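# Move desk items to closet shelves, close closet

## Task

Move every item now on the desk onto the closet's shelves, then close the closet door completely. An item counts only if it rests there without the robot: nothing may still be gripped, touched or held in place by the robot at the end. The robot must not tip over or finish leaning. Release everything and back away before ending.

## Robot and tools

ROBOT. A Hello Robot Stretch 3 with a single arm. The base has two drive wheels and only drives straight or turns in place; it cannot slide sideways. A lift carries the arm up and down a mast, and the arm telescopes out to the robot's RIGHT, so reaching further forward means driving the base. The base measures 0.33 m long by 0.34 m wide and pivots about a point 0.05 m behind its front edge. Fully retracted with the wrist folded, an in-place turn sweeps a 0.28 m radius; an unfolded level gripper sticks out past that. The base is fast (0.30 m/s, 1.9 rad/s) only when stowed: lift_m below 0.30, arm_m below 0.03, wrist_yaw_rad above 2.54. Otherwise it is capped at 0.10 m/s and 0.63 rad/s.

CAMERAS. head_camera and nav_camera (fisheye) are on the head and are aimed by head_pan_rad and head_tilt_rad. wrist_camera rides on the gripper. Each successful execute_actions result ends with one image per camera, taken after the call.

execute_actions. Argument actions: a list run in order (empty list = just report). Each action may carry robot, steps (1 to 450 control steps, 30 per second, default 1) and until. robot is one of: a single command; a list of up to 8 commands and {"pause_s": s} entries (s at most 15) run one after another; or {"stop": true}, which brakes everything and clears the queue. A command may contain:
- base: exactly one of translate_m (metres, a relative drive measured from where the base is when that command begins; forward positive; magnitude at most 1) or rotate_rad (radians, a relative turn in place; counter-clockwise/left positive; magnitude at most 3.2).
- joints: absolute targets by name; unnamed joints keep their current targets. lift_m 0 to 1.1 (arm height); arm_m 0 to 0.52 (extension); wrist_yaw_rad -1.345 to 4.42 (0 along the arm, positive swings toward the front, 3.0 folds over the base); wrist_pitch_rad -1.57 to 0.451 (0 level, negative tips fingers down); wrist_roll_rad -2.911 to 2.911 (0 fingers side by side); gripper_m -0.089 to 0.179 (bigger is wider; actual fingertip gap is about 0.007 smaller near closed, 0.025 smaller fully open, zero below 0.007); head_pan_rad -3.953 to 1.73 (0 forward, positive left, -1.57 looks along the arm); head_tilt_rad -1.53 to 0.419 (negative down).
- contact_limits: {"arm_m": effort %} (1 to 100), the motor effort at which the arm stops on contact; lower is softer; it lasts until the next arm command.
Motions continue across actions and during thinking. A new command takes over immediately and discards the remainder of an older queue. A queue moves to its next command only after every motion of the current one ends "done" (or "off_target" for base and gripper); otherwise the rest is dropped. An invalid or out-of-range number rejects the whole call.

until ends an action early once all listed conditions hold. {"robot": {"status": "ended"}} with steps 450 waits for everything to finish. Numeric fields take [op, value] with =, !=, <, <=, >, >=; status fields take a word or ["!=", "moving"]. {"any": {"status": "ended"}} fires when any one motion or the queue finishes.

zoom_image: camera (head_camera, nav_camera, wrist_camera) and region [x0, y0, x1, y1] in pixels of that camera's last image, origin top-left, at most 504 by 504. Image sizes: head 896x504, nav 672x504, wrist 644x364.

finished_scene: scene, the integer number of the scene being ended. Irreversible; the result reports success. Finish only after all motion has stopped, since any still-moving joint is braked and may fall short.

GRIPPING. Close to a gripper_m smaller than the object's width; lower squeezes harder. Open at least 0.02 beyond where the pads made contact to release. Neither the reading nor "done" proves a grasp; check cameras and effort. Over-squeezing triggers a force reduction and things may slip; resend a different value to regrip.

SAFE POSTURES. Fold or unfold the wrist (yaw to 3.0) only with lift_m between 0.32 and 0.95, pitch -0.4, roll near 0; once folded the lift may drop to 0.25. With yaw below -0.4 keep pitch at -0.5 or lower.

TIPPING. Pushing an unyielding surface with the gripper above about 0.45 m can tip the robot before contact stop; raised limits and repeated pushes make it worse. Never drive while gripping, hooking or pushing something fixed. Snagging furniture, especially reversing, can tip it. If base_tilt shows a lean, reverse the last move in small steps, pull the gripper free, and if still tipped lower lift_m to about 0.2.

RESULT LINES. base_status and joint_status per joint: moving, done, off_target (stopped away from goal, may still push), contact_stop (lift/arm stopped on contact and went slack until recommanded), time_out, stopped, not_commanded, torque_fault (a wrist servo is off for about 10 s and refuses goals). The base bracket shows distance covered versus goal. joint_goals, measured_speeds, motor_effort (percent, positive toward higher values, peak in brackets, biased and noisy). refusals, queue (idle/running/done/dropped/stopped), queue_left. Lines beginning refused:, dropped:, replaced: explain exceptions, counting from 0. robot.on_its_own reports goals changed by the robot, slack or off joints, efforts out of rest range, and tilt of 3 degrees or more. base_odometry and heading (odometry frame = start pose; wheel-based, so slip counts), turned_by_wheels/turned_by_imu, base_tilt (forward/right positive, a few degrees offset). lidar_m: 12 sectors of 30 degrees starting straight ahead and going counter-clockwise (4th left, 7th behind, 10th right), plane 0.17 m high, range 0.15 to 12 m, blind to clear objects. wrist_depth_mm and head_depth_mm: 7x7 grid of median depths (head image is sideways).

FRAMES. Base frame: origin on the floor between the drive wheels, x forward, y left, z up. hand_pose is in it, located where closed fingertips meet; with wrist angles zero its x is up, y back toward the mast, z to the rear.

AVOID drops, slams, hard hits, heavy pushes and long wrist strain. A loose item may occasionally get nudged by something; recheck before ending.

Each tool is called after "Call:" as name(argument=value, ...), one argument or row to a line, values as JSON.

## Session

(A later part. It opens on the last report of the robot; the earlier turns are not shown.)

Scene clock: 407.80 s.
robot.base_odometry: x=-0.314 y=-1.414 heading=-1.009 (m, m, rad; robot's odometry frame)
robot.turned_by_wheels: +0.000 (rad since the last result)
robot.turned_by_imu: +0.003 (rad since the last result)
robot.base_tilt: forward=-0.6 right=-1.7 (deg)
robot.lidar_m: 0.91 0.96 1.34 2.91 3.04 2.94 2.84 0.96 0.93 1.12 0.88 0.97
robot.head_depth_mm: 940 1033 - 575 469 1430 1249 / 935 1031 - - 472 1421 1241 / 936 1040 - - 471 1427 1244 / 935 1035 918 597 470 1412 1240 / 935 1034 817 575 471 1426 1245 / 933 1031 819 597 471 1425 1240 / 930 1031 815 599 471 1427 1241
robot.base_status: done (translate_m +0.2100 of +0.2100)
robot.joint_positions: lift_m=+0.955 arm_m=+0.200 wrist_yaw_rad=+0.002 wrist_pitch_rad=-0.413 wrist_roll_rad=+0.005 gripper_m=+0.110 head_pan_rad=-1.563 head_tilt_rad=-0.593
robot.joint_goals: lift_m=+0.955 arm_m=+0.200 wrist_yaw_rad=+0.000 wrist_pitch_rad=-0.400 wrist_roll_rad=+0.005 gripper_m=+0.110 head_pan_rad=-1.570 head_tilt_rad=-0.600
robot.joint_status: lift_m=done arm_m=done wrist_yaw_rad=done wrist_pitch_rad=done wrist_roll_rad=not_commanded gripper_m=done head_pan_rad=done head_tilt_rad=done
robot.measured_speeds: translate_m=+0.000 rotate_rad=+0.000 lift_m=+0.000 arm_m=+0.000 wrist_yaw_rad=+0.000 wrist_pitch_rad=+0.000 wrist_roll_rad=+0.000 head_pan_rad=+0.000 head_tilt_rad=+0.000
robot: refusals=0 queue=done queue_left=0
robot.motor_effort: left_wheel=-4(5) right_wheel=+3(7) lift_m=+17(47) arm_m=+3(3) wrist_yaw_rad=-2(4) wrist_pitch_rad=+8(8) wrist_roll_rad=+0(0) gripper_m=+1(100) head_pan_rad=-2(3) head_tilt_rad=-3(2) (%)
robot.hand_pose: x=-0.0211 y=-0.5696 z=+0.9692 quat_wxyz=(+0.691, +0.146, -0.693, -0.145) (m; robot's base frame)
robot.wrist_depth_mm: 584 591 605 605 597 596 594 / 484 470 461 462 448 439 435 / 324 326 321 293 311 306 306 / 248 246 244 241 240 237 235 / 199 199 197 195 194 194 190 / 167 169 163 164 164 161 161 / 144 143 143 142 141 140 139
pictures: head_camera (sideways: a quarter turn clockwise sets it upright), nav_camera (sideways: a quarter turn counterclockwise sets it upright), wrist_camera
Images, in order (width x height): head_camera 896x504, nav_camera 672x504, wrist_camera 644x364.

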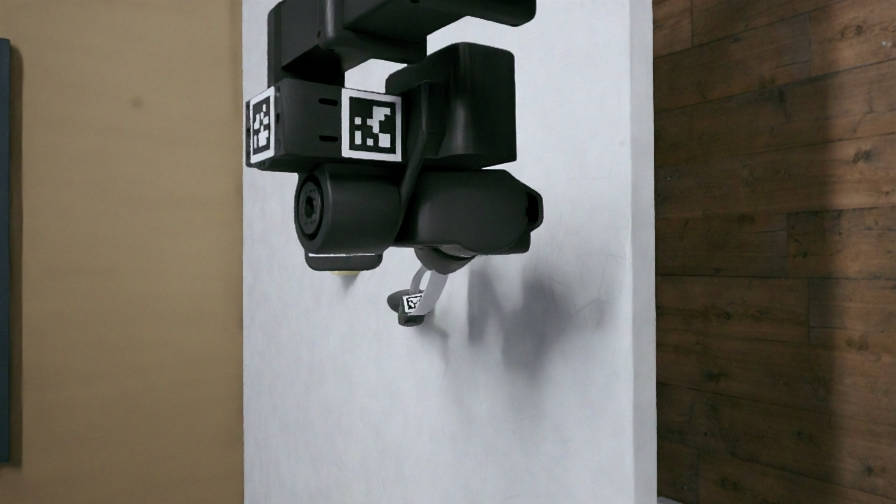

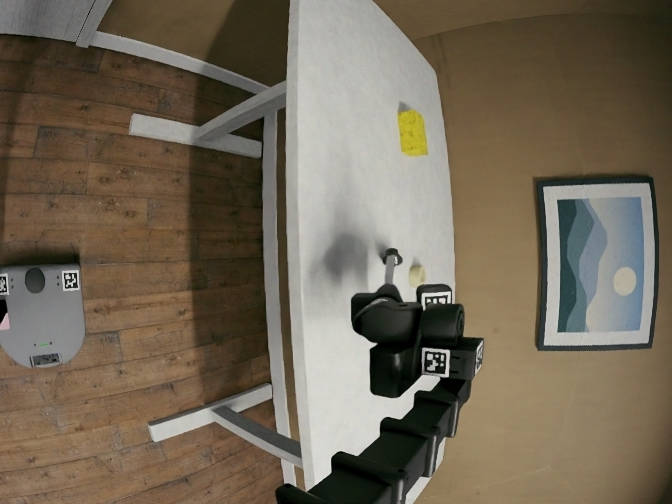

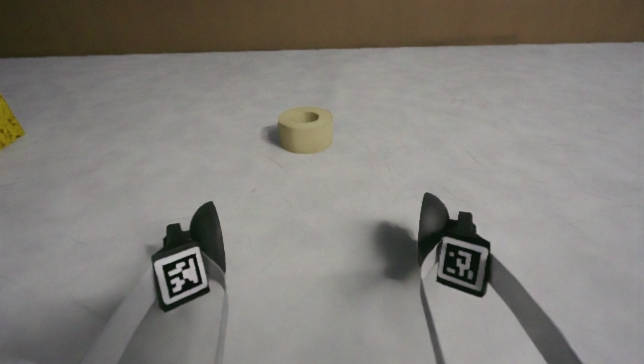

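Call:
execute_actions(
  actions=[
    {"robot":[{"base":{"translate_m":0.015},"joints":{"arm_m":0.335,"lift_m":0.948}}],"steps":250,"until":{"robot":{"status":"ended"}}},
  ],
)

Scene clock: 412.37 s.
robot.base_odometry: x=-0.306 y=-1.427 heading=-1.009 (m, m, rad; robot's odometry frame)
robot.turned_by_wheels: +0.000 (rad since the last result)
robot.turned_by_imu: +0.001 (rad since the last result)
robot.base_tilt: forward=-0.6 right=-1.7 (deg)
robot.lidar_m: 0.89 0.94 1.32 2.91 3.05 2.96 2.85 0.96 0.94 1.12 0.87 0.96
robot.head_depth_mm: 936 1028 - 556 472 1422 1244 / 939 1009 - 599 472 1429 1259 / 935 1009 - 599 471 1422 1243 / 940 1018 819 577 472 1433 1237 / 934 1030 824 597 471 1420 1243 / 934 1027 818 596 471 1425 1251 / 940 1032 817 599 469 1430 1240
robot.base_status: done (translate_m +0.0150 of +0.0150)
robot.joint_positions: lift_m=+0.949 arm_m=+0.334 wrist_yaw_rad=-0.002 wrist_pitch_rad=-0.397 wrist_roll_rad=+0.005 gripper_m=+0.110 head_pan_rad=-1.563 head_tilt_rad=-0.593
robot.joint_goals: lift_m=+0.948 arm_m=+0.335 wrist_yaw_rad=+0.000 wrist_pitch_rad=-0.400 wrist_roll_rad=+0.005 gripper_m=+0.110 head_pan_rad=-1.570 head_tilt_rad=-0.600
robot.joint_status: lift_m=done arm_m=done wrist_yaw_rad=done wrist_pitch_rad=done wrist_roll_rad=not_commanded gripper_m=done head_pan_rad=done head_tilt_rad=done
robot.measured_speeds: translate_m=+0.000 rotate_rad=+0.000 lift_m=+0.000 arm_m=+0.000 wrist_yaw_rad=+0.000 wrist_pitch_rad=+0.000 wrist_roll_rad=+0.000 head_pan_rad=+0.000 head_tilt_rad=+0.000
robot: refusals=0 queue=done queue_left=0
robot.motor_effort: left_wheel=-4(7) right_wheel=+4(12) lift_m=+14(18) arm_m=+5(9) wrist_yaw_rad=+0(3) wrist_pitch_rad=-2(7) wrist_roll_rad=+0(0) gripper_m=+0(1) head_pan_rad=-2(2) head_tilt_rad=-2(3) (%)
robot.hand_pose: x=-0.0219 y=-0.7064 z=+0.9660 quat_wxyz=(+0.691, +0.139, -0.695, -0.141) (m; robot's base frame)
robot.wrist_depth_mm: 464 473 478 479 478 491 488 / 487 484 481 471 453 452 440 / 330 323 322 315 311 307 302 / 246 247 244 239 238 236 233 / 197 197 194 163 192 191 188 / 164 163 159 161 161 156 158 / 141 139 139 138 138 137 135
pictures: head_camera (sideways: a quarter turn clockwise sets it upright), nav_camera (sideways: a quarter turn counterclockwise sets it upright), wrist_camera
Images, in order (width x height): head_camera 896x504, nav_camera 672x504, wrist_camera 644x364.

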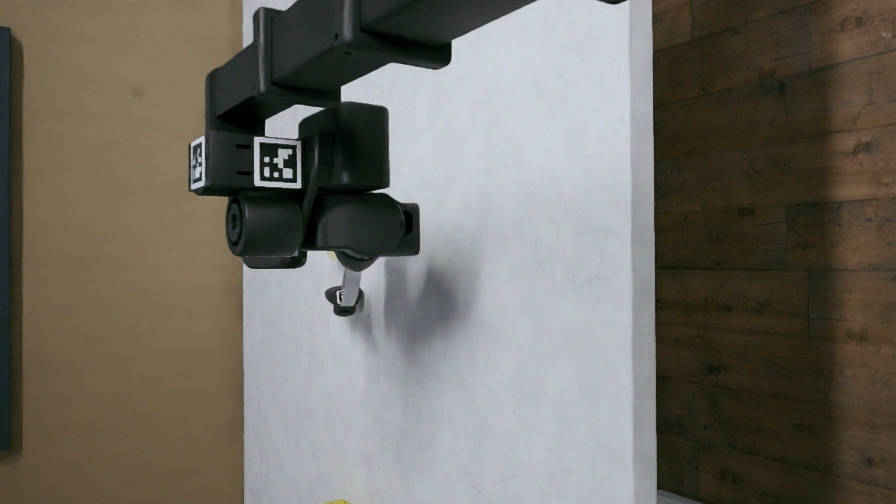

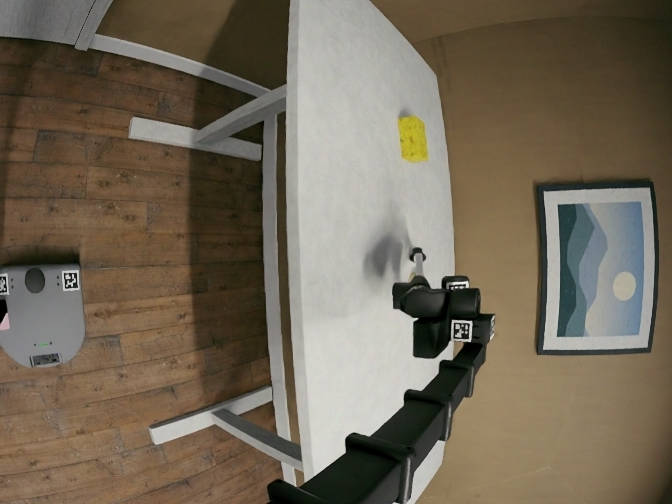

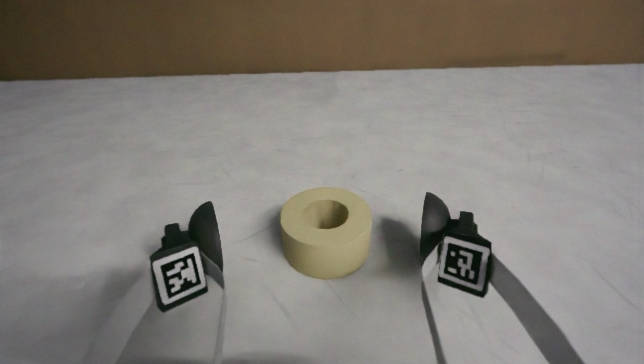

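Call:
execute_actions(
  actions=[
    {"robot":[{"joints":{"lift_m":0.953}},{"joints":{"gripper_m":0.025}},{"pause_s":0.5},{"joints":{"lift_m":1.02}}],"steps":200,"until":{"robot":{"status":"ended"}}},
  ],
)

Scene clock: 418.33 s.
robot.base_odometry: x=-0.306 y=-1.427 heading=-1.009 (m, m, rad; robot's odometry frame)
robot.turned_by_wheels: +0.000 (rad since the last result)
robot.turned_by_imu: +0.001 (rad since the last result)
robot.base_tilt: forward=-0.5 right=-1.7 (deg)
robot.lidar_m: 0.89 0.94 1.32 2.90 3.06 2.95 2.85 0.97 0.94 1.12 0.87 0.96
robot.head_depth_mm: 923 - 775 598 469 1435 1250 / 926 1032 777 598 471 1436 1247 / 924 - 777 598 471 1421 1248 / 929 1035 739 598 469 1426 1245 / 938 1034 819 596 470 1426 1244 / 937 1030 819 598 471 1427 1241 / 936 1032 820 597 469 1422 1249
robot.base_status: done (translate_m +0.0150 of +0.0150)
robot.joint_positions: lift_m=+1.020 arm_m=+0.335 wrist_yaw_rad=-0.002 wrist_pitch_rad=-0.415 wrist_roll_rad=+0.005 gripper_m=+0.026 head_pan_rad=-1.563 head_tilt_rad=-0.593
robot.joint_goals: lift_m=+1.020 arm_m=+0.335 wrist_yaw_rad=+0.000 wrist_pitch_rad=-0.400 wrist_roll_rad=+0.005 gripper_m=+0.025 head_pan_rad=-1.570 head_tilt_rad=-0.600
robot.joint_status: lift_m=done arm_m=done wrist_yaw_rad=done wrist_pitch_rad=done wrist_roll_rad=not_commanded gripper_m=done head_pan_rad=done head_tilt_rad=done
robot.measured_speeds: translate_m=+0.000 rotate_rad=+0.000 lift_m=+0.000 arm_m=+0.000 wrist_yaw_rad=+0.000 wrist_pitch_rad=+0.000 wrist_roll_rad=+0.000 head_pan_rad=+0.000 head_tilt_rad=+0.000
robot: refusals=0 queue=done queue_left=0
robot.motor_effort: left_wheel=-4(4) right_wheel=+3(4) lift_m=+43(41) arm_m=+3(5) wrist_yaw_rad=+0(1) wrist_pitch_rad=+8(8) wrist_roll_rad=+0(0) gripper_m=-12(100) head_pan_rad=-1(3) head_tilt_rad=-3(3) (%)
robot.hand_pose: x=-0.0219 y=-0.7044 z=+1.0329 quat_wxyz=(+0.690, +0.145, -0.694, -0.147) (m; robot's base frame)
robot.wrist_depth_mm: 471 476 463 471 480 479 483 / 515 526 528 518 539 529 523 / 471 470 466 450 450 441 433 / 357 362 354 353 344 345 338 / 291 289 294 160 287 280 281 / 243 243 233 224 229 235 234 / 207 208 206 204 204 202 202
pictures: head_camera (sideways: a quarter turn clockwise sets it upright), nav_camera (sideways: a quarter turn counterclockwise sets it upright), wrist_camera
Images, in order (width x height): head_camera 896x504, nav_camera 672x504, wrist_camera 644x364.

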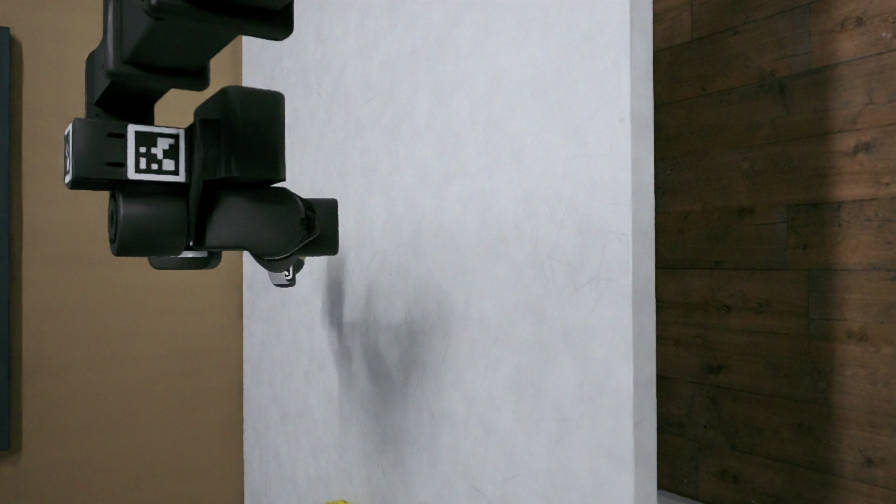

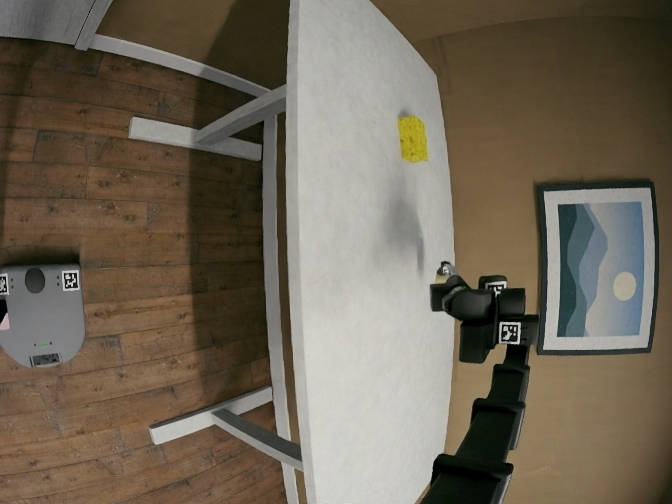

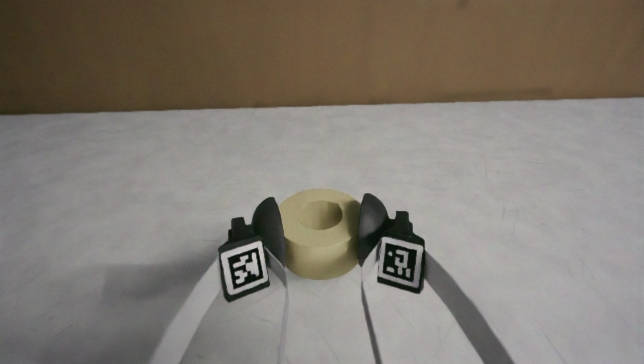

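Call:
execute_actions(
  actions=[
    {"robot":[{"joints":{"arm_m":0.0}},{"base":{"rotate_rad":1.68},"joints":{"wrist_yaw_rad":1.5}},{"joints":{"lift_m":0.9}},{"joints":{"wrist_yaw_rad":3.0}},{"joints":{"lift_m":0.25}},{"base":{"translate_m":1.0}},{"base":{"translate_m":1.0}},{"base":{"translate_m":0.48}}],"steps":450,"until":{"robot":{"queue":["!=","running"]}}},
    {"steps":450,"until":{"robot":{"queue":["!=","running"]}}},
    {"robot":[{"base":{"rotate_rad":1.44},"joints":{"lift_m":0.88,"head_tilt_rad":-0.3}},{"joints":{"wrist_yaw_rad":0.0}},{"joints":{"wrist_pitch_rad":-0.1}}],"steps":450,"until":{"robot":{"status":"ended"}}},
  ],
)

Scene clock: 465.27 s.
robot.base_odometry: x=+1.637 y=+0.114 heading=+2.110 (m, m, rad; robot's odometry frame)
robot.turned_by_wheels: +3.120 (rad since the last result)
robot.turned_by_imu: +3.154 (rad since the last result)
robot.base_tilt: forward=-0.5 right=-1.7 (deg)
robot.lidar_m: 2.54 2.64 3.66 3.18 1.74 1.28 1.24 0.63 0.55 0.48 0.48 0.67
robot.head_depth_mm: 862 1067 1099 1174 937 1212 1063 / 867 1060 1089 1194 937 1256 1049 / 870 1060 1101 1189 944 1251 980 / 870 1062 1099 1183 951 1265 968 / 866 1059 1093 1192 942 1257 1030 / 871 1055 992 1182 857 528 551 / 375 394 414 439 467 506 539
robot.base_status: done (rotate_rad +1.4398 of +1.4400)
robot.joint_positions: lift_m=+0.879 arm_m=+0.000 wrist_yaw_rad=+0.003 wrist_pitch_rad=-0.124 wrist_roll_rad=+0.005 gripper_m=+0.026 head_pan_rad=-1.563 head_tilt_rad=-0.309
robot.joint_goals: lift_m=+0.880 arm_m=+0.000 wrist_yaw_rad=+0.000 wrist_pitch_rad=-0.100 wrist_roll_rad=+0.005 gripper_m=+0.025 head_pan_rad=-1.570 head_tilt_rad=-0.300
robot.joint_status: lift_m=done arm_m=done wrist_yaw_rad=done wrist_pitch_rad=done wrist_roll_rad=not_commanded gripper_m=done head_pan_rad=done head_tilt_rad=done
robot.measured_speeds: translate_m=+0.000 rotate_rad=+0.000 lift_m=+0.000 arm_m=+0.000 wrist_yaw_rad=+0.000 wrist_pitch_rad=+0.000 wrist_roll_rad=+0.000 head_pan_rad=+0.000 head_tilt_rad=+0.000
robot: refusals=0 queue=done queue_left=0
robot.motor_effort: left_wheel=-4(12) right_wheel=+4(11) lift_m=+42(46) arm_m=-2(1) wrist_yaw_rad=-2(3) wrist_pitch_rad=+14(13) wrist_roll_rad=+0(0) gripper_m=-11(11) head_pan_rad=-1(2) head_tilt_rad=+4(20) (%)
robot.hand_pose: x=-0.0207 y=-0.3966 z=+0.9626 quat_wxyz=(+0.704, +0.045, -0.707, -0.043) (m; robot's base frame)
robot.wrist_depth_mm: 195 219 598 634 662 563 443 / 206 218 854 825 907 668 448 / 220 227 938 894 953 679 448 / 230 236 664 634 625 607 460 / 239 243 - 160 - 697 349 / 256 254 855 841 840 720 347 / 271 271 738 745 719 651 355
pictures: head_camera (sideways: a quarter turn clockwise sets it upright), nav_camera (sideways: a quarter turn counterclockwise sets it upright), wrist_camera
Images, in order (width x height): head_camera 896x504, nav_camera 672x504, wrist_camera 644x364.

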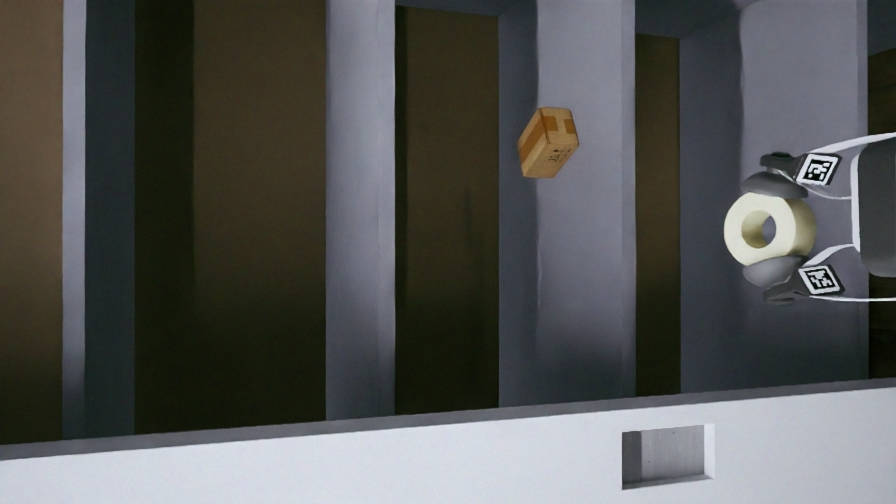

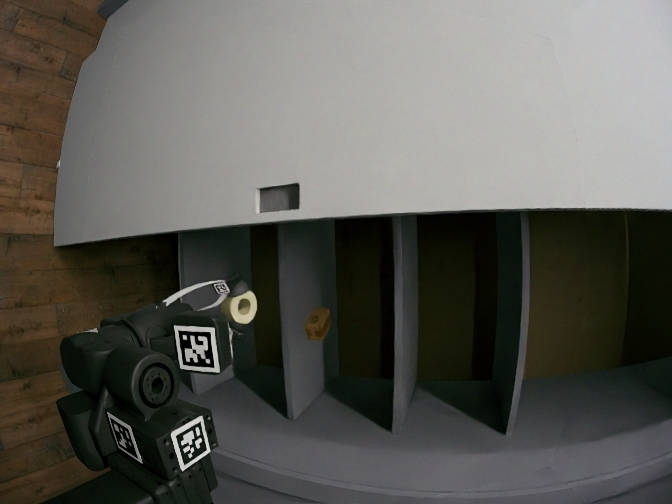

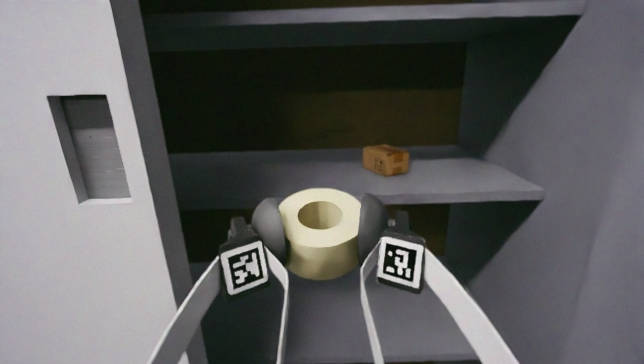

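Call:
execute_actions(
  actions=[
    {"robot":[{"joints":{"lift_m":0.82}},{"joints":{"arm_m":0.51}},{"joints":{"lift_m":0.785}}],"steps":300,"until":{"robot":{"status":"ended"}}},
  ],
)

Scene clock: 477.07 s.
robot.base_odometry: x=+1.637 y=+0.114 heading=+2.110 (m, m, rad; robot's odometry frame)
robot.turned_by_wheels: +0.000 (rad since the last result)
robot.turned_by_imu: +0.001 (rad since the last result)
robot.base_tilt: forward=-0.5 right=-1.7 (deg)
robot.lidar_m: 2.54 2.64 3.66 3.18 1.74 1.28 1.24 0.63 0.55 0.48 0.48 0.67
robot.head_depth_mm: 867 1065 1092 1192 950 1225 1056 / 869 1062 1098 1185 945 - 1060 / 869 1062 1086 1182 - 1231 1062 / 872 1062 1098 1185 969 1229 1055 / 872 1059 1096 1185 940 1257 1054 / 869 1060 986 1183 855 526 550 / 375 393 413 438 466 503 538
robot.base_status: done (rotate_rad +1.4398 of +1.4400)
robot.joint_positions: lift_m=+0.785 arm_m=+0.510 wrist_yaw_rad=+0.002 wrist_pitch_rad=-0.122 wrist_roll_rad=+0.005 gripper_m=+0.026 head_pan_rad=-1.563 head_tilt_rad=-0.309
robot.joint_goals: lift_m=+0.785 arm_m=+0.510 wrist_yaw_rad=+0.000 wrist_pitch_rad=-0.100 wrist_roll_rad=+0.005 gripper_m=+0.025 head_pan_rad=-1.570 head_tilt_rad=-0.300
robot.joint_status: lift_m=done arm_m=done wrist_yaw_rad=done wrist_pitch_rad=done wrist_roll_rad=not_commanded gripper_m=done head_pan_rad=done head_tilt_rad=done
robot.measured_speeds: translate_m=+0.000 rotate_rad=+0.000 lift_m=+0.000 arm_m=+0.000 wrist_yaw_rad=+0.000 wrist_pitch_rad=+0.000 wrist_roll_rad=+0.000 head_pan_rad=+0.000 head_tilt_rad=+0.000
robot: refusals=0 queue=done queue_left=0
robot.motor_effort: left_wheel=-4(4) right_wheel=+3(3) lift_m=+17(42) arm_m=+3(2) wrist_yaw_rad=-2(2) wrist_pitch_rad=+13(15) wrist_roll_rad=+0(0) gripper_m=-11(11) head_pan_rad=-2(1) head_tilt_rad=+2(2) (%)
robot.hand_pose: x=-0.0211 y=-0.9060 z=+0.8690 quat_wxyz=(+0.704, +0.044, -0.707, -0.043) (m; robot's base frame)
robot.wrist_depth_mm: 385 386 378 384 385 387 382 / 401 401 403 402 402 403 405 / 418 424 421 426 423 429 423 / 377 367 353 344 341 199 176 / 245 240 245 159 234 191 149 / 182 179 167 165 165 170 153 / 145 143 142 140 138 136 135
pictures: head_camera (sideways: a quarter turn clockwise sets it upright), nav_camera (sideways: a quarter turn counterclockwise sets it upright), wrist_camera
Images, in order (width x height): head_camera 896x504, nav_camera 672x504, wrist_camera 644x364.

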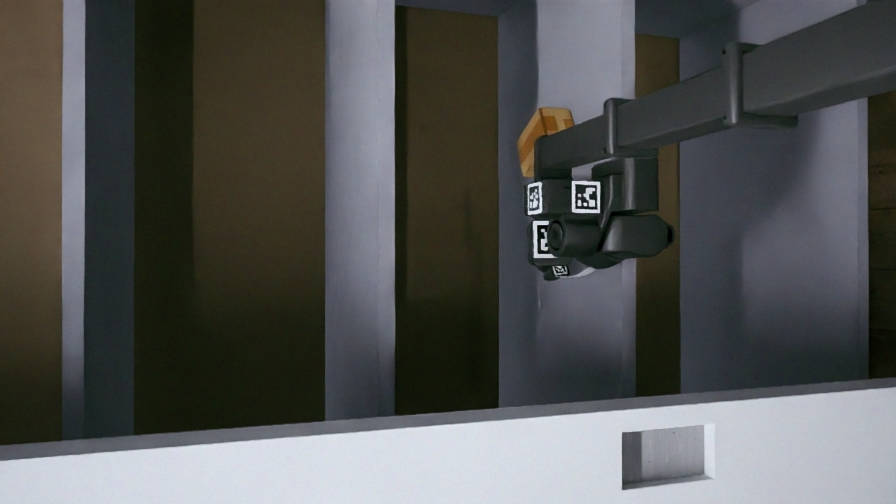

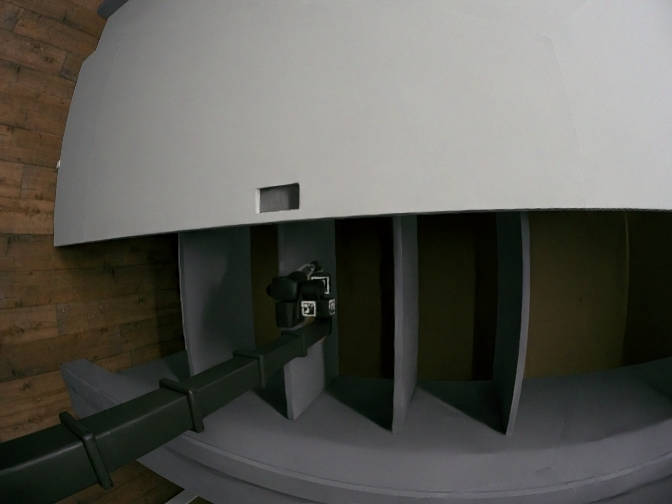

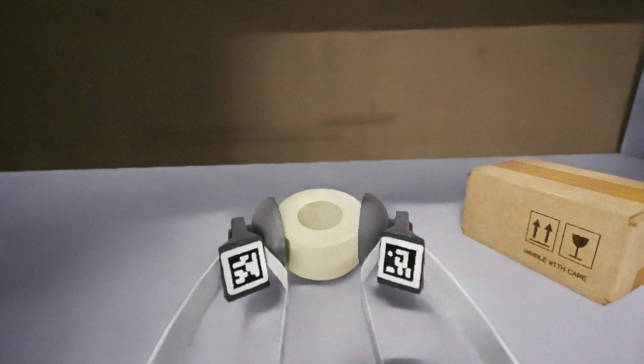

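Call:
execute_actions(
  actions=[
    {"robot":[{"joints":{"lift_m":0.773}},{"joints":{"gripper_m":0.085}},{"joints":{"arm_m":0.0}},{"joints":{"wrist_pitch_rad":-0.4,"wrist_yaw_rad":1.5}},{"joints":{"wrist_yaw_rad":3.0}},{"joints":{"lift_m":0.25},"base":{"rotate_rad":1.75}},{"base":{"translate_m":1.0}},{"base":{"translate_m":1.0}}],"steps":450,"until":{"robot":{"queue":["!=","running"]}}},
    {"steps":450,"until":{"robot":{"queue":["!=","running"]}}},
    {"robot":[{"base":{"translate_m":0.48}},{"base":{"rotate_rad":1.36},"joints":{"lift_m":0.93,"head_tilt_rad":-0.6}},{"joints":{"wrist_yaw_rad":1.2}},{"joints":{"lift_m":1.05,"gripper_m":0.15}},{"joints":{"wrist_yaw_rad":0.4}}],"steps":450,"until":{"robot":{"status":"ended"}}},
    {"steps":200,"until":{"robot":{"status":"ended"}}},
  ],
)

Scene clock: 524.97 s.
robot.base_odometry: x=-0.230 y=-1.519 heading=-1.063 (m, m, rad; robot's odometry frame)
robot.turned_by_wheels: +3.110 (rad since the last result)
robot.turned_by_imu: +3.144 (rad since the last result)
robot.base_tilt: forward=-0.6 right=-1.7 (deg)
robot.lidar_m: 0.71 0.75 1.02 2.87 3.02 3.16 3.03 1.10 1.19 1.15 0.80 0.77
robot.head_depth_mm: 965 1047 - - - - 1194 / 965 1043 - - - - 1200 / 965 1050 - - - - 1218 / 961 1046 - - - - 1252 / 960 1041 - - - 1421 1241 / 959 1039 913 575 492 1457 1247 / 959 1043 819 598 471 1274 1209
robot.base_status: done (rotate_rad +1.3598 of +1.3600)
robot.joint_positions: lift_m=+1.050 arm_m=+0.000 wrist_yaw_rad=+0.403 wrist_pitch_rad=-0.414 wrist_roll_rad=+0.005 gripper_m=+0.150 head_pan_rad=-1.563 head_tilt_rad=-0.593
robot.joint_goals: lift_m=+1.050 arm_m=+0.000 wrist_yaw_rad=+0.400 wrist_pitch_rad=-0.400 wrist_roll_rad=+0.005 gripper_m=+0.150 head_pan_rad=-1.570 head_tilt_rad=-0.600
robot.joint_status: lift_m=done arm_m=done wrist_yaw_rad=done wrist_pitch_rad=done wrist_roll_rad=not_commanded gripper_m=done head_pan_rad=done head_tilt_rad=done
robot.measured_speeds: translate_m=+0.000 rotate_rad=+0.000 lift_m=+0.000 arm_m=+0.000 wrist_yaw_rad=+0.000 wrist_pitch_rad=+0.000 wrist_roll_rad=+0.000 head_pan_rad=+0.000 head_tilt_rad=+0.000
robot: refusals=0 queue=done queue_left=0
robot.motor_effort: left_wheel=-3(11) right_wheel=+3(11) lift_m=+43(39) arm_m=-1(2) wrist_yaw_rad=-2(2) wrist_pitch_rad=+8(13) wrist_roll_rad=+0(0) gripper_m=+1(100) head_pan_rad=+0(2) head_tilt_rad=-2(19) (%)
robot.hand_pose: x=+0.0667 y=-0.3522 z=+1.0631 quat_wxyz=(+0.706, +0.281, -0.650, -0.005) (m; robot's base frame)
robot.wrist_depth_mm: 581 751 940 900 798 698 675 / 600 776 868 741 748 727 680 / 611 575 545 525 516 513 511 / 419 416 407 397 400 398 396 / 360 347 327 327 324 329 316 / 666 - 283 277 272 254 275 / 666 914 - 257 236 233 234
pictures: head_camera (sideways: a quarter turn clockwise sets it upright), nav_camera (sideways: a quarter turn counterclockwise sets it upright), wrist_camera
Images, in order (width x height): head_camera 896x504, nav_camera 672x504, wrist_camera 644x364.

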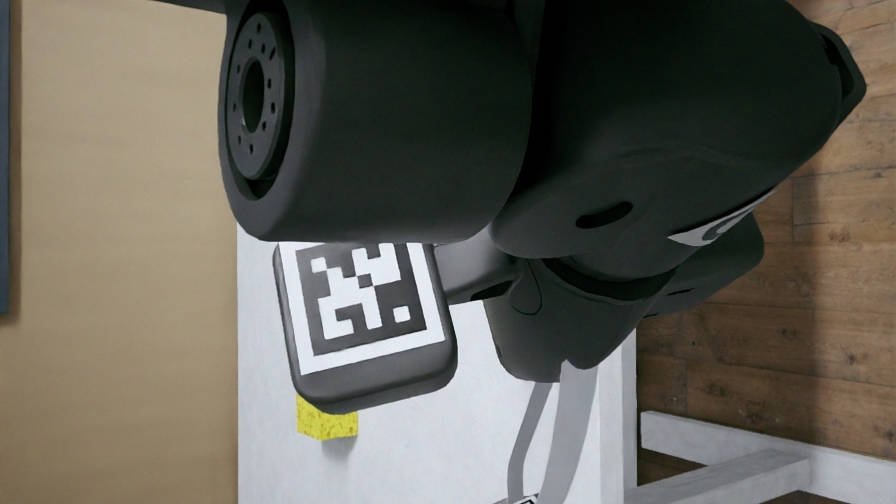

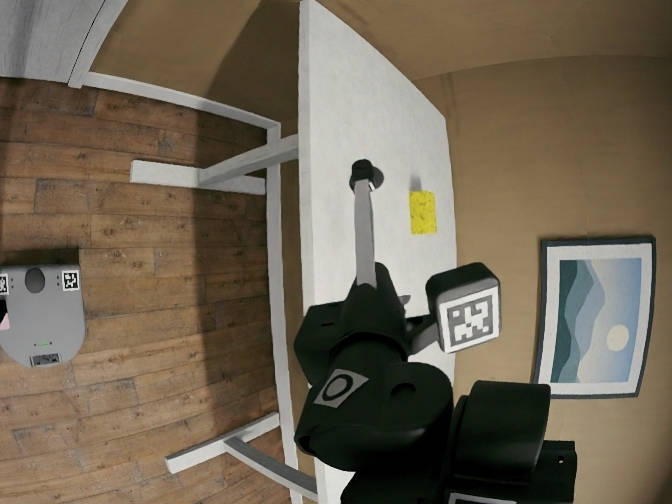

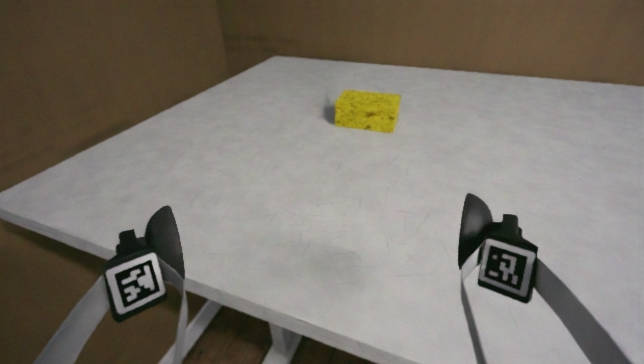

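Call:
execute_actions(
  actions=[
    {"robot":[{"base":{"translate_m":0.15},"joints":{"wrist_yaw_rad":0,"arm_m":0.2,"gripper_m":0.175}},{"joints":{"lift_m":0.958}}],"steps":250,"until":{"robot":{"status":"ended"}}},
  ],
)

Scene clock: 533.13 s.
robot.base_odometry: x=-0.157 y=-1.650 heading=-1.063 (m, m, rad; robot's odometry frame)
robot.turned_by_wheels: +0.000 (rad since the last result)
robot.turned_by_imu: +0.002 (rad since the last result)
robot.base_tilt: forward=-0.6 right=-1.7 (deg)
robot.lidar_m: 0.56 0.60 0.81 2.33 3.03 3.31 3.17 1.21 1.20 1.15 0.74 0.61
robot.head_depth_mm: 969 1049 - 588 486 1452 1243 / 966 1042 - - 486 1471 1244 / 963 1043 - - 486 1465 1238 / 961 1046 916 587 486 1464 1245 / 960 1045 818 575 486 1452 1247 / 960 1046 819 598 487 1146 1212 / 955 1040 817 599 485 1456 1244
robot.base_status: done (translate_m +0.1500 of +0.1500)
robot.joint_positions: lift_m=+0.958 arm_m=+0.200 wrist_yaw_rad=+0.002 wrist_pitch_rad=-0.414 wrist_roll_rad=+0.005 gripper_m=+0.175 head_pan_rad=-1.563 head_tilt_rad=-0.593
robot.joint_goals: lift_m=+0.958 arm_m=+0.200 wrist_yaw_rad=+0.000 wrist_pitch_rad=-0.400 wrist_roll_rad=+0.005 gripper_m=+0.175 head_pan_rad=-1.570 head_tilt_rad=-0.600
robot.joint_status: lift_m=done arm_m=done wrist_yaw_rad=done wrist_pitch_rad=done wrist_roll_rad=not_commanded gripper_m=done head_pan_rad=done head_tilt_rad=done
robot.measured_speeds: translate_m=+0.000 rotate_rad=+0.000 lift_m=+0.000 arm_m=+0.000 wrist_yaw_rad=+0.000 wrist_pitch_rad=+0.000 wrist_roll_rad=+0.000 head_pan_rad=+0.000 head_tilt_rad=+0.000
robot: refusals=0 queue=done queue_left=0
robot.motor_effort: left_wheel=-4(5) right_wheel=+3(7) lift_m=+17(45) arm_m=+3(7) wrist_yaw_rad=-2(4) wrist_pitch_rad=+8(8) wrist_roll_rad=-1(0) gripper_m=+1(98) head_pan_rad=-1(1) head_tilt_rad=-2(2) (%)
robot.hand_pose: x=-0.0211 y=-0.5695 z=+0.9720 quat_wxyz=(+0.691, +0.146, -0.693, -0.145) (m; robot's base frame)
robot.wrist_depth_mm: 616 622 625 632 617 620 617 / 638 476 475 427 459 445 440 / 330 327 308 284 318 312 310 / 254 249 248 246 243 243 240 / 205 210 200 198 199 204 195 / - 165 170 168 167 162 167 / 142 146 146 144 144 142 142
pictures: head_camera (sideways: a quarter turn clockwise sets it upright), nav_camera (sideways: a quarter turn counterclockwise sets it upright), wrist_camera
Images, in order (width x height): head_camera 896x504, nav_camera 672x504, wrist_camera 644x364.

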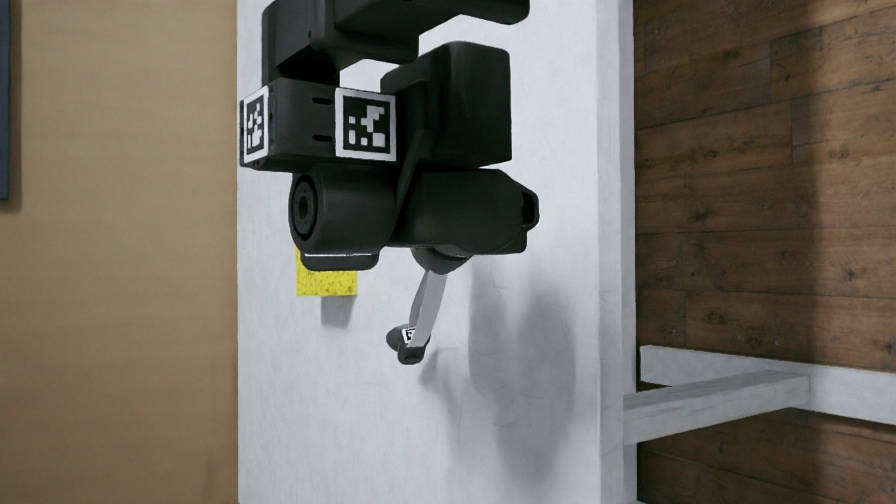

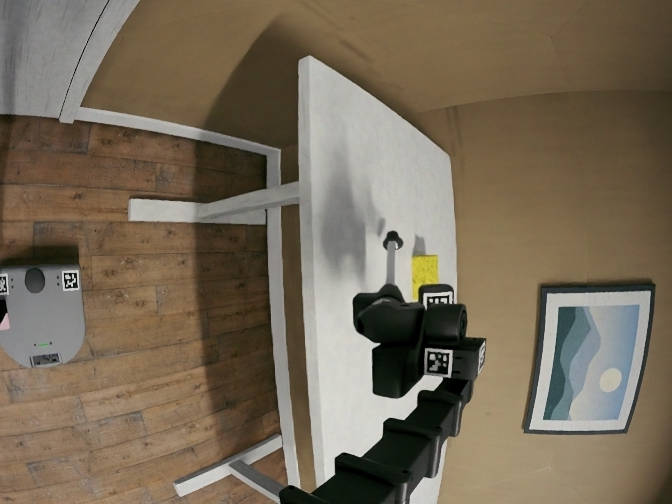

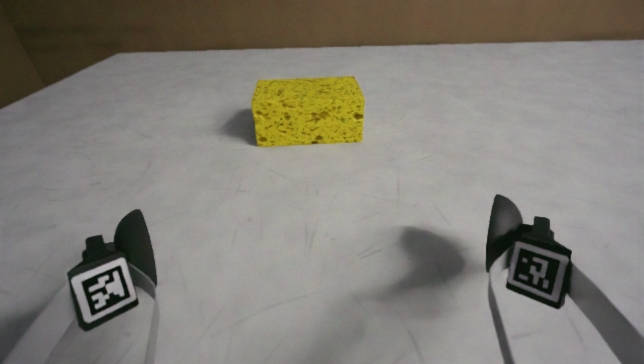

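Call:
execute_actions(
  actions=[
    {"robot":[{"base":{"translate_m":0.01},"joints":{"arm_m":0.365,"lift_m":0.955}},{"joints":{"gripper_m":0.07}},{"pause_s":0.5},{"joints":{"lift_m":1.02}}],"steps":300,"until":{"robot":{"status":"ended"}}},
  ],
)

Scene clock: 541.20 s.
robot.base_odometry: x=-0.152 y=-1.659 heading=-1.063 (m, m, rad; robot's odometry frame)
robot.turned_by_wheels: +0.000 (rad since the last result)
robot.turned_by_imu: +0.001 (rad since the last result)
robot.base_tilt: forward=-0.6 right=-1.7 (deg)
robot.lidar_m: 0.55 0.58 0.80 2.29 3.03 3.32 3.20 1.22 1.19 1.15 0.74 0.60
robot.head_depth_mm: 951 - 781 600 486 1462 1248 / 938 1046 819 600 485 1464 1245 / 939 - 778 600 486 1451 1253 / 957 1055 736 597 486 1467 1247 / 967 1044 817 598 486 1454 1237 / 962 1039 817 598 486 1127 1213 / 959 1043 820 596 486 1464 1237
robot.base_status: done (translate_m +0.0100 of +0.0100)
robot.joint_positions: lift_m=+1.020 arm_m=+0.365 wrist_yaw_rad=+0.002 wrist_pitch_rad=-0.414 wrist_roll_rad=+0.005 gripper_m=+0.071 head_pan_rad=-1.563 head_tilt_rad=-0.593
robot.joint_goals: lift_m=+1.020 arm_m=+0.365 wrist_yaw_rad=+0.000 wrist_pitch_rad=-0.400 wrist_roll_rad=+0.005 gripper_m=+0.070 head_pan_rad=-1.570 head_tilt_rad=-0.600
robot.joint_status: lift_m=done arm_m=done wrist_yaw_rad=done wrist_pitch_rad=done wrist_roll_rad=not_commanded gripper_m=done head_pan_rad=done head_tilt_rad=done
robot.measured_speeds: translate_m=+0.000 rotate_rad=+0.000 lift_m=+0.000 arm_m=+0.000 wrist_yaw_rad=+0.000 wrist_pitch_rad=+0.000 wrist_roll_rad=+0.000 head_pan_rad=+0.000 head_tilt_rad=+0.000
robot: refusals=0 queue=done queue_left=0
robot.motor_effort: left_wheel=-4(7) right_wheel=+3(8) lift_m=+43(46) arm_m=+3(2) wrist_yaw_rad=-2(1) wrist_pitch_rad=+8(8) wrist_roll_rad=+0(0) gripper_m=-20(100) head_pan_rad=-1(3) head_tilt_rad=-3(2) (%)
robot.hand_pose: x=-0.0212 y=-0.7345 z=+1.0330 quat_wxyz=(+0.690, +0.146, -0.693, -0.146) (m; robot's base frame)
robot.wrist_depth_mm: 475 469 482 472 478 483 475 / 512 511 521 534 530 528 532 / 560 475 467 453 448 453 434 / 357 357 179 161 177 341 341 / 292 287 137 138 141 278 278 / 242 250 155 155 222 233 235 / 209 207 207 207 204 202 202
pictures: head_camera (sideways: a quarter turn clockwise sets it upright), nav_camera (sideways: a quarter turn counterclockwise sets it upright), wrist_camera
Images, in order (width x height): head_camera 896x504, nav_camera 672x504, wrist_camera 644x364.

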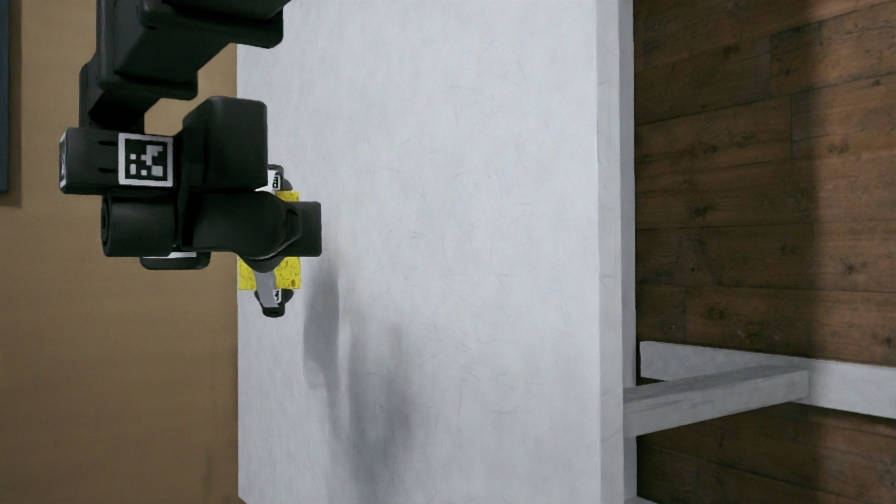

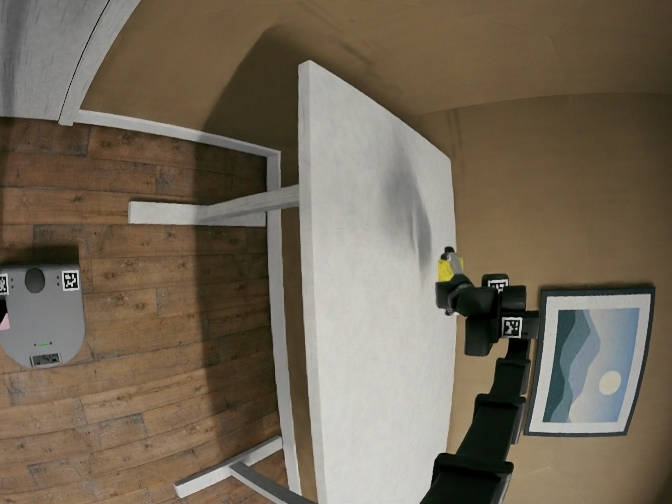

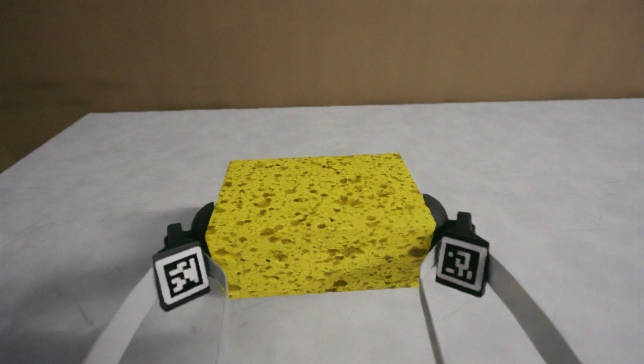

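Call:
execute_actions(
  actions=[
    {"robot":[{"joints":{"arm_m":0.0},"base":{"translate_m":-0.2}},{"base":{"rotate_rad":1.76},"joints":{"wrist_yaw_rad":1.5}},{"joints":{"lift_m":0.9}},{"joints":{"wrist_yaw_rad":3.0}},{"joints":{"lift_m":0.25}},{"base":{"translate_m":1.0}},{"base":{"translate_m":1.0}},{"base":{"translate_m":0.49}}],"steps":450,"until":{"robot":{"queue":["!=","running"]}}},
    {"steps":450,"until":{"robot":{"queue":["!=","running"]}}},
    {"robot":[{"base":{"rotate_rad":1.38},"joints":{"lift_m":0.62,"head_tilt_rad":-0.7}},{"joints":{"wrist_yaw_rad":0.0}},{"joints":{"wrist_pitch_rad":-0.1}}],"steps":450,"until":{"robot":{"status":"ended"}}},
  ],
)

Scene clock: 583.87 s.
robot.base_odometry: x=+1.661 y=+0.114 heading=+2.076 (m, m, rad; robot's odometry frame)
robot.turned_by_wheels: +3.140 (rad since the last result)
robot.turned_by_imu: +3.172 (rad since the last result)
robot.base_tilt: forward=-0.6 right=-1.7 (deg)
robot.lidar_m: 2.48 2.60 3.64 3.17 1.79 1.32 1.29 0.59 0.57 0.46 0.48 0.67
robot.head_depth_mm: 812 1105 923 1271 1332 1339 1146 / 809 1098 899 1275 1493 1368 1191 / 804 1100 919 1268 1500 1314 1198 / 807 1103 922 1280 1128 630 1233 / 723 1064 848 565 659 815 1021 / 367 411 467 543 644 788 1024 / 367 412 468 541 645 790 1027
robot.base_status: done (rotate_rad +1.3798 of +1.3800)
robot.joint_positions: lift_m=+0.620 arm_m=+0.000 wrist_yaw_rad=+0.003 wrist_pitch_rad=-0.123 wrist_roll_rad=+0.005 gripper_m=+0.071 head_pan_rad=-1.563 head_tilt_rad=-0.692
robot.joint_goals: lift_m=+0.620 arm_m=+0.000 wrist_yaw_rad=+0.000 wrist_pitch_rad=-0.100 wrist_roll_rad=+0.005 gripper_m=+0.070 head_pan_rad=-1.570 head_tilt_rad=-0.700
robot.joint_status: lift_m=done arm_m=done wrist_yaw_rad=done wrist_pitch_rad=done wrist_roll_rad=not_commanded gripper_m=done head_pan_rad=done head_tilt_rad=done
robot.measured_speeds: translate_m=+0.000 rotate_rad=+0.000 lift_m=+0.000 arm_m=+0.000 wrist_yaw_rad=+0.000 wrist_pitch_rad=+0.000 wrist_roll_rad=+0.000 head_pan_rad=+0.000 head_tilt_rad=+0.000
robot: refusals=0 queue=done queue_left=0
robot.motor_effort: left_wheel=-4(16) right_wheel=+3(10) lift_m=+43(48) arm_m=-2(3) wrist_yaw_rad=-2(0) wrist_pitch_rad=+13(14) wrist_roll_rad=+0(0) gripper_m=-20(21) head_pan_rad=-2(1) head_tilt_rad=-3(12) (%)
robot.hand_pose: x=-0.0207 y=-0.3967 z=+0.7029 quat_wxyz=(+0.704, +0.045, -0.707, -0.043) (m; robot's base frame)
robot.wrist_depth_mm: 188 189 479 815 615 683 486 / 198 198 505 861 875 741 517 / 209 210 239 901 914 793 518 / 222 220 179 162 177 820 526 / 232 232 137 138 140 655 524 / 248 247 156 155 - 733 534 / 265 265 268 981 950 857 500
pictures: head_camera (sideways: a quarter turn clockwise sets it upright), nav_camera (sideways: a quarter turn counterclockwise sets it upright), wrist_camera
Images, in order (width x height): head_camera 896x504, nav_camera 672x504, wrist_camera 644x364.

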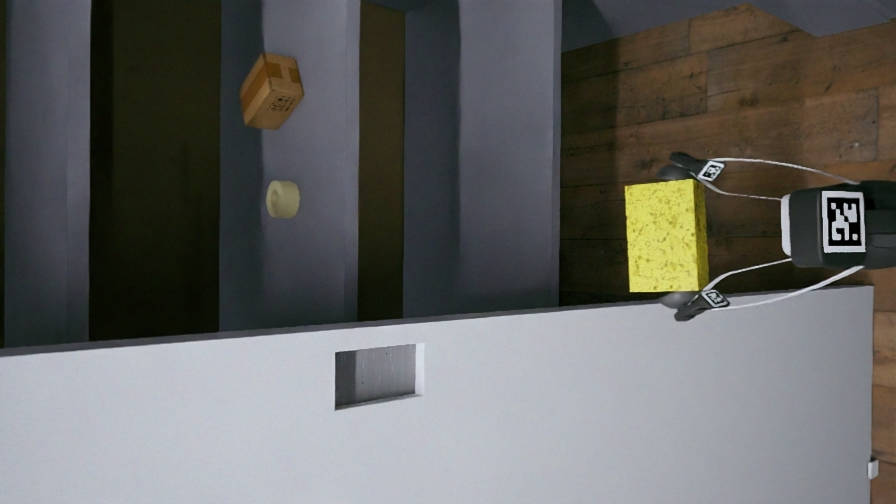

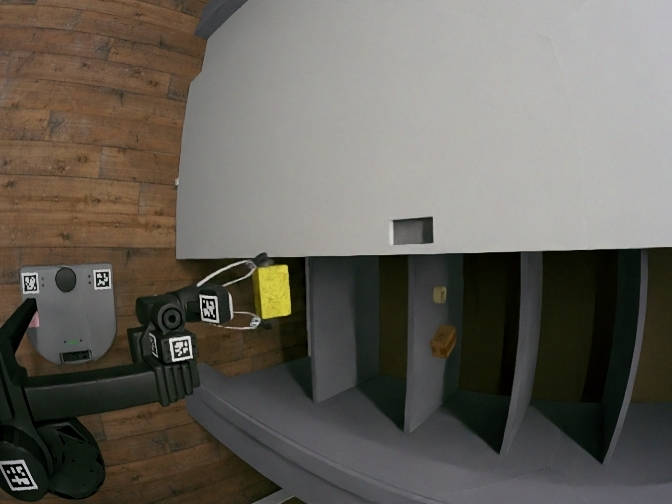

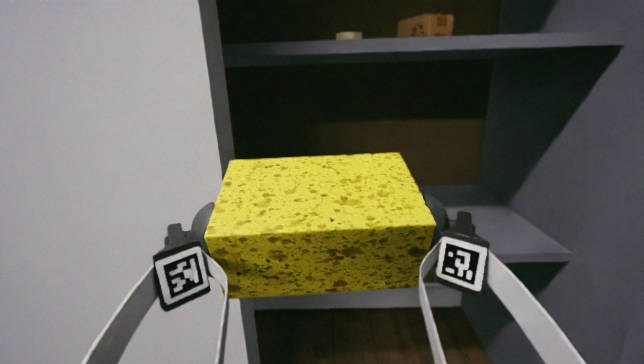

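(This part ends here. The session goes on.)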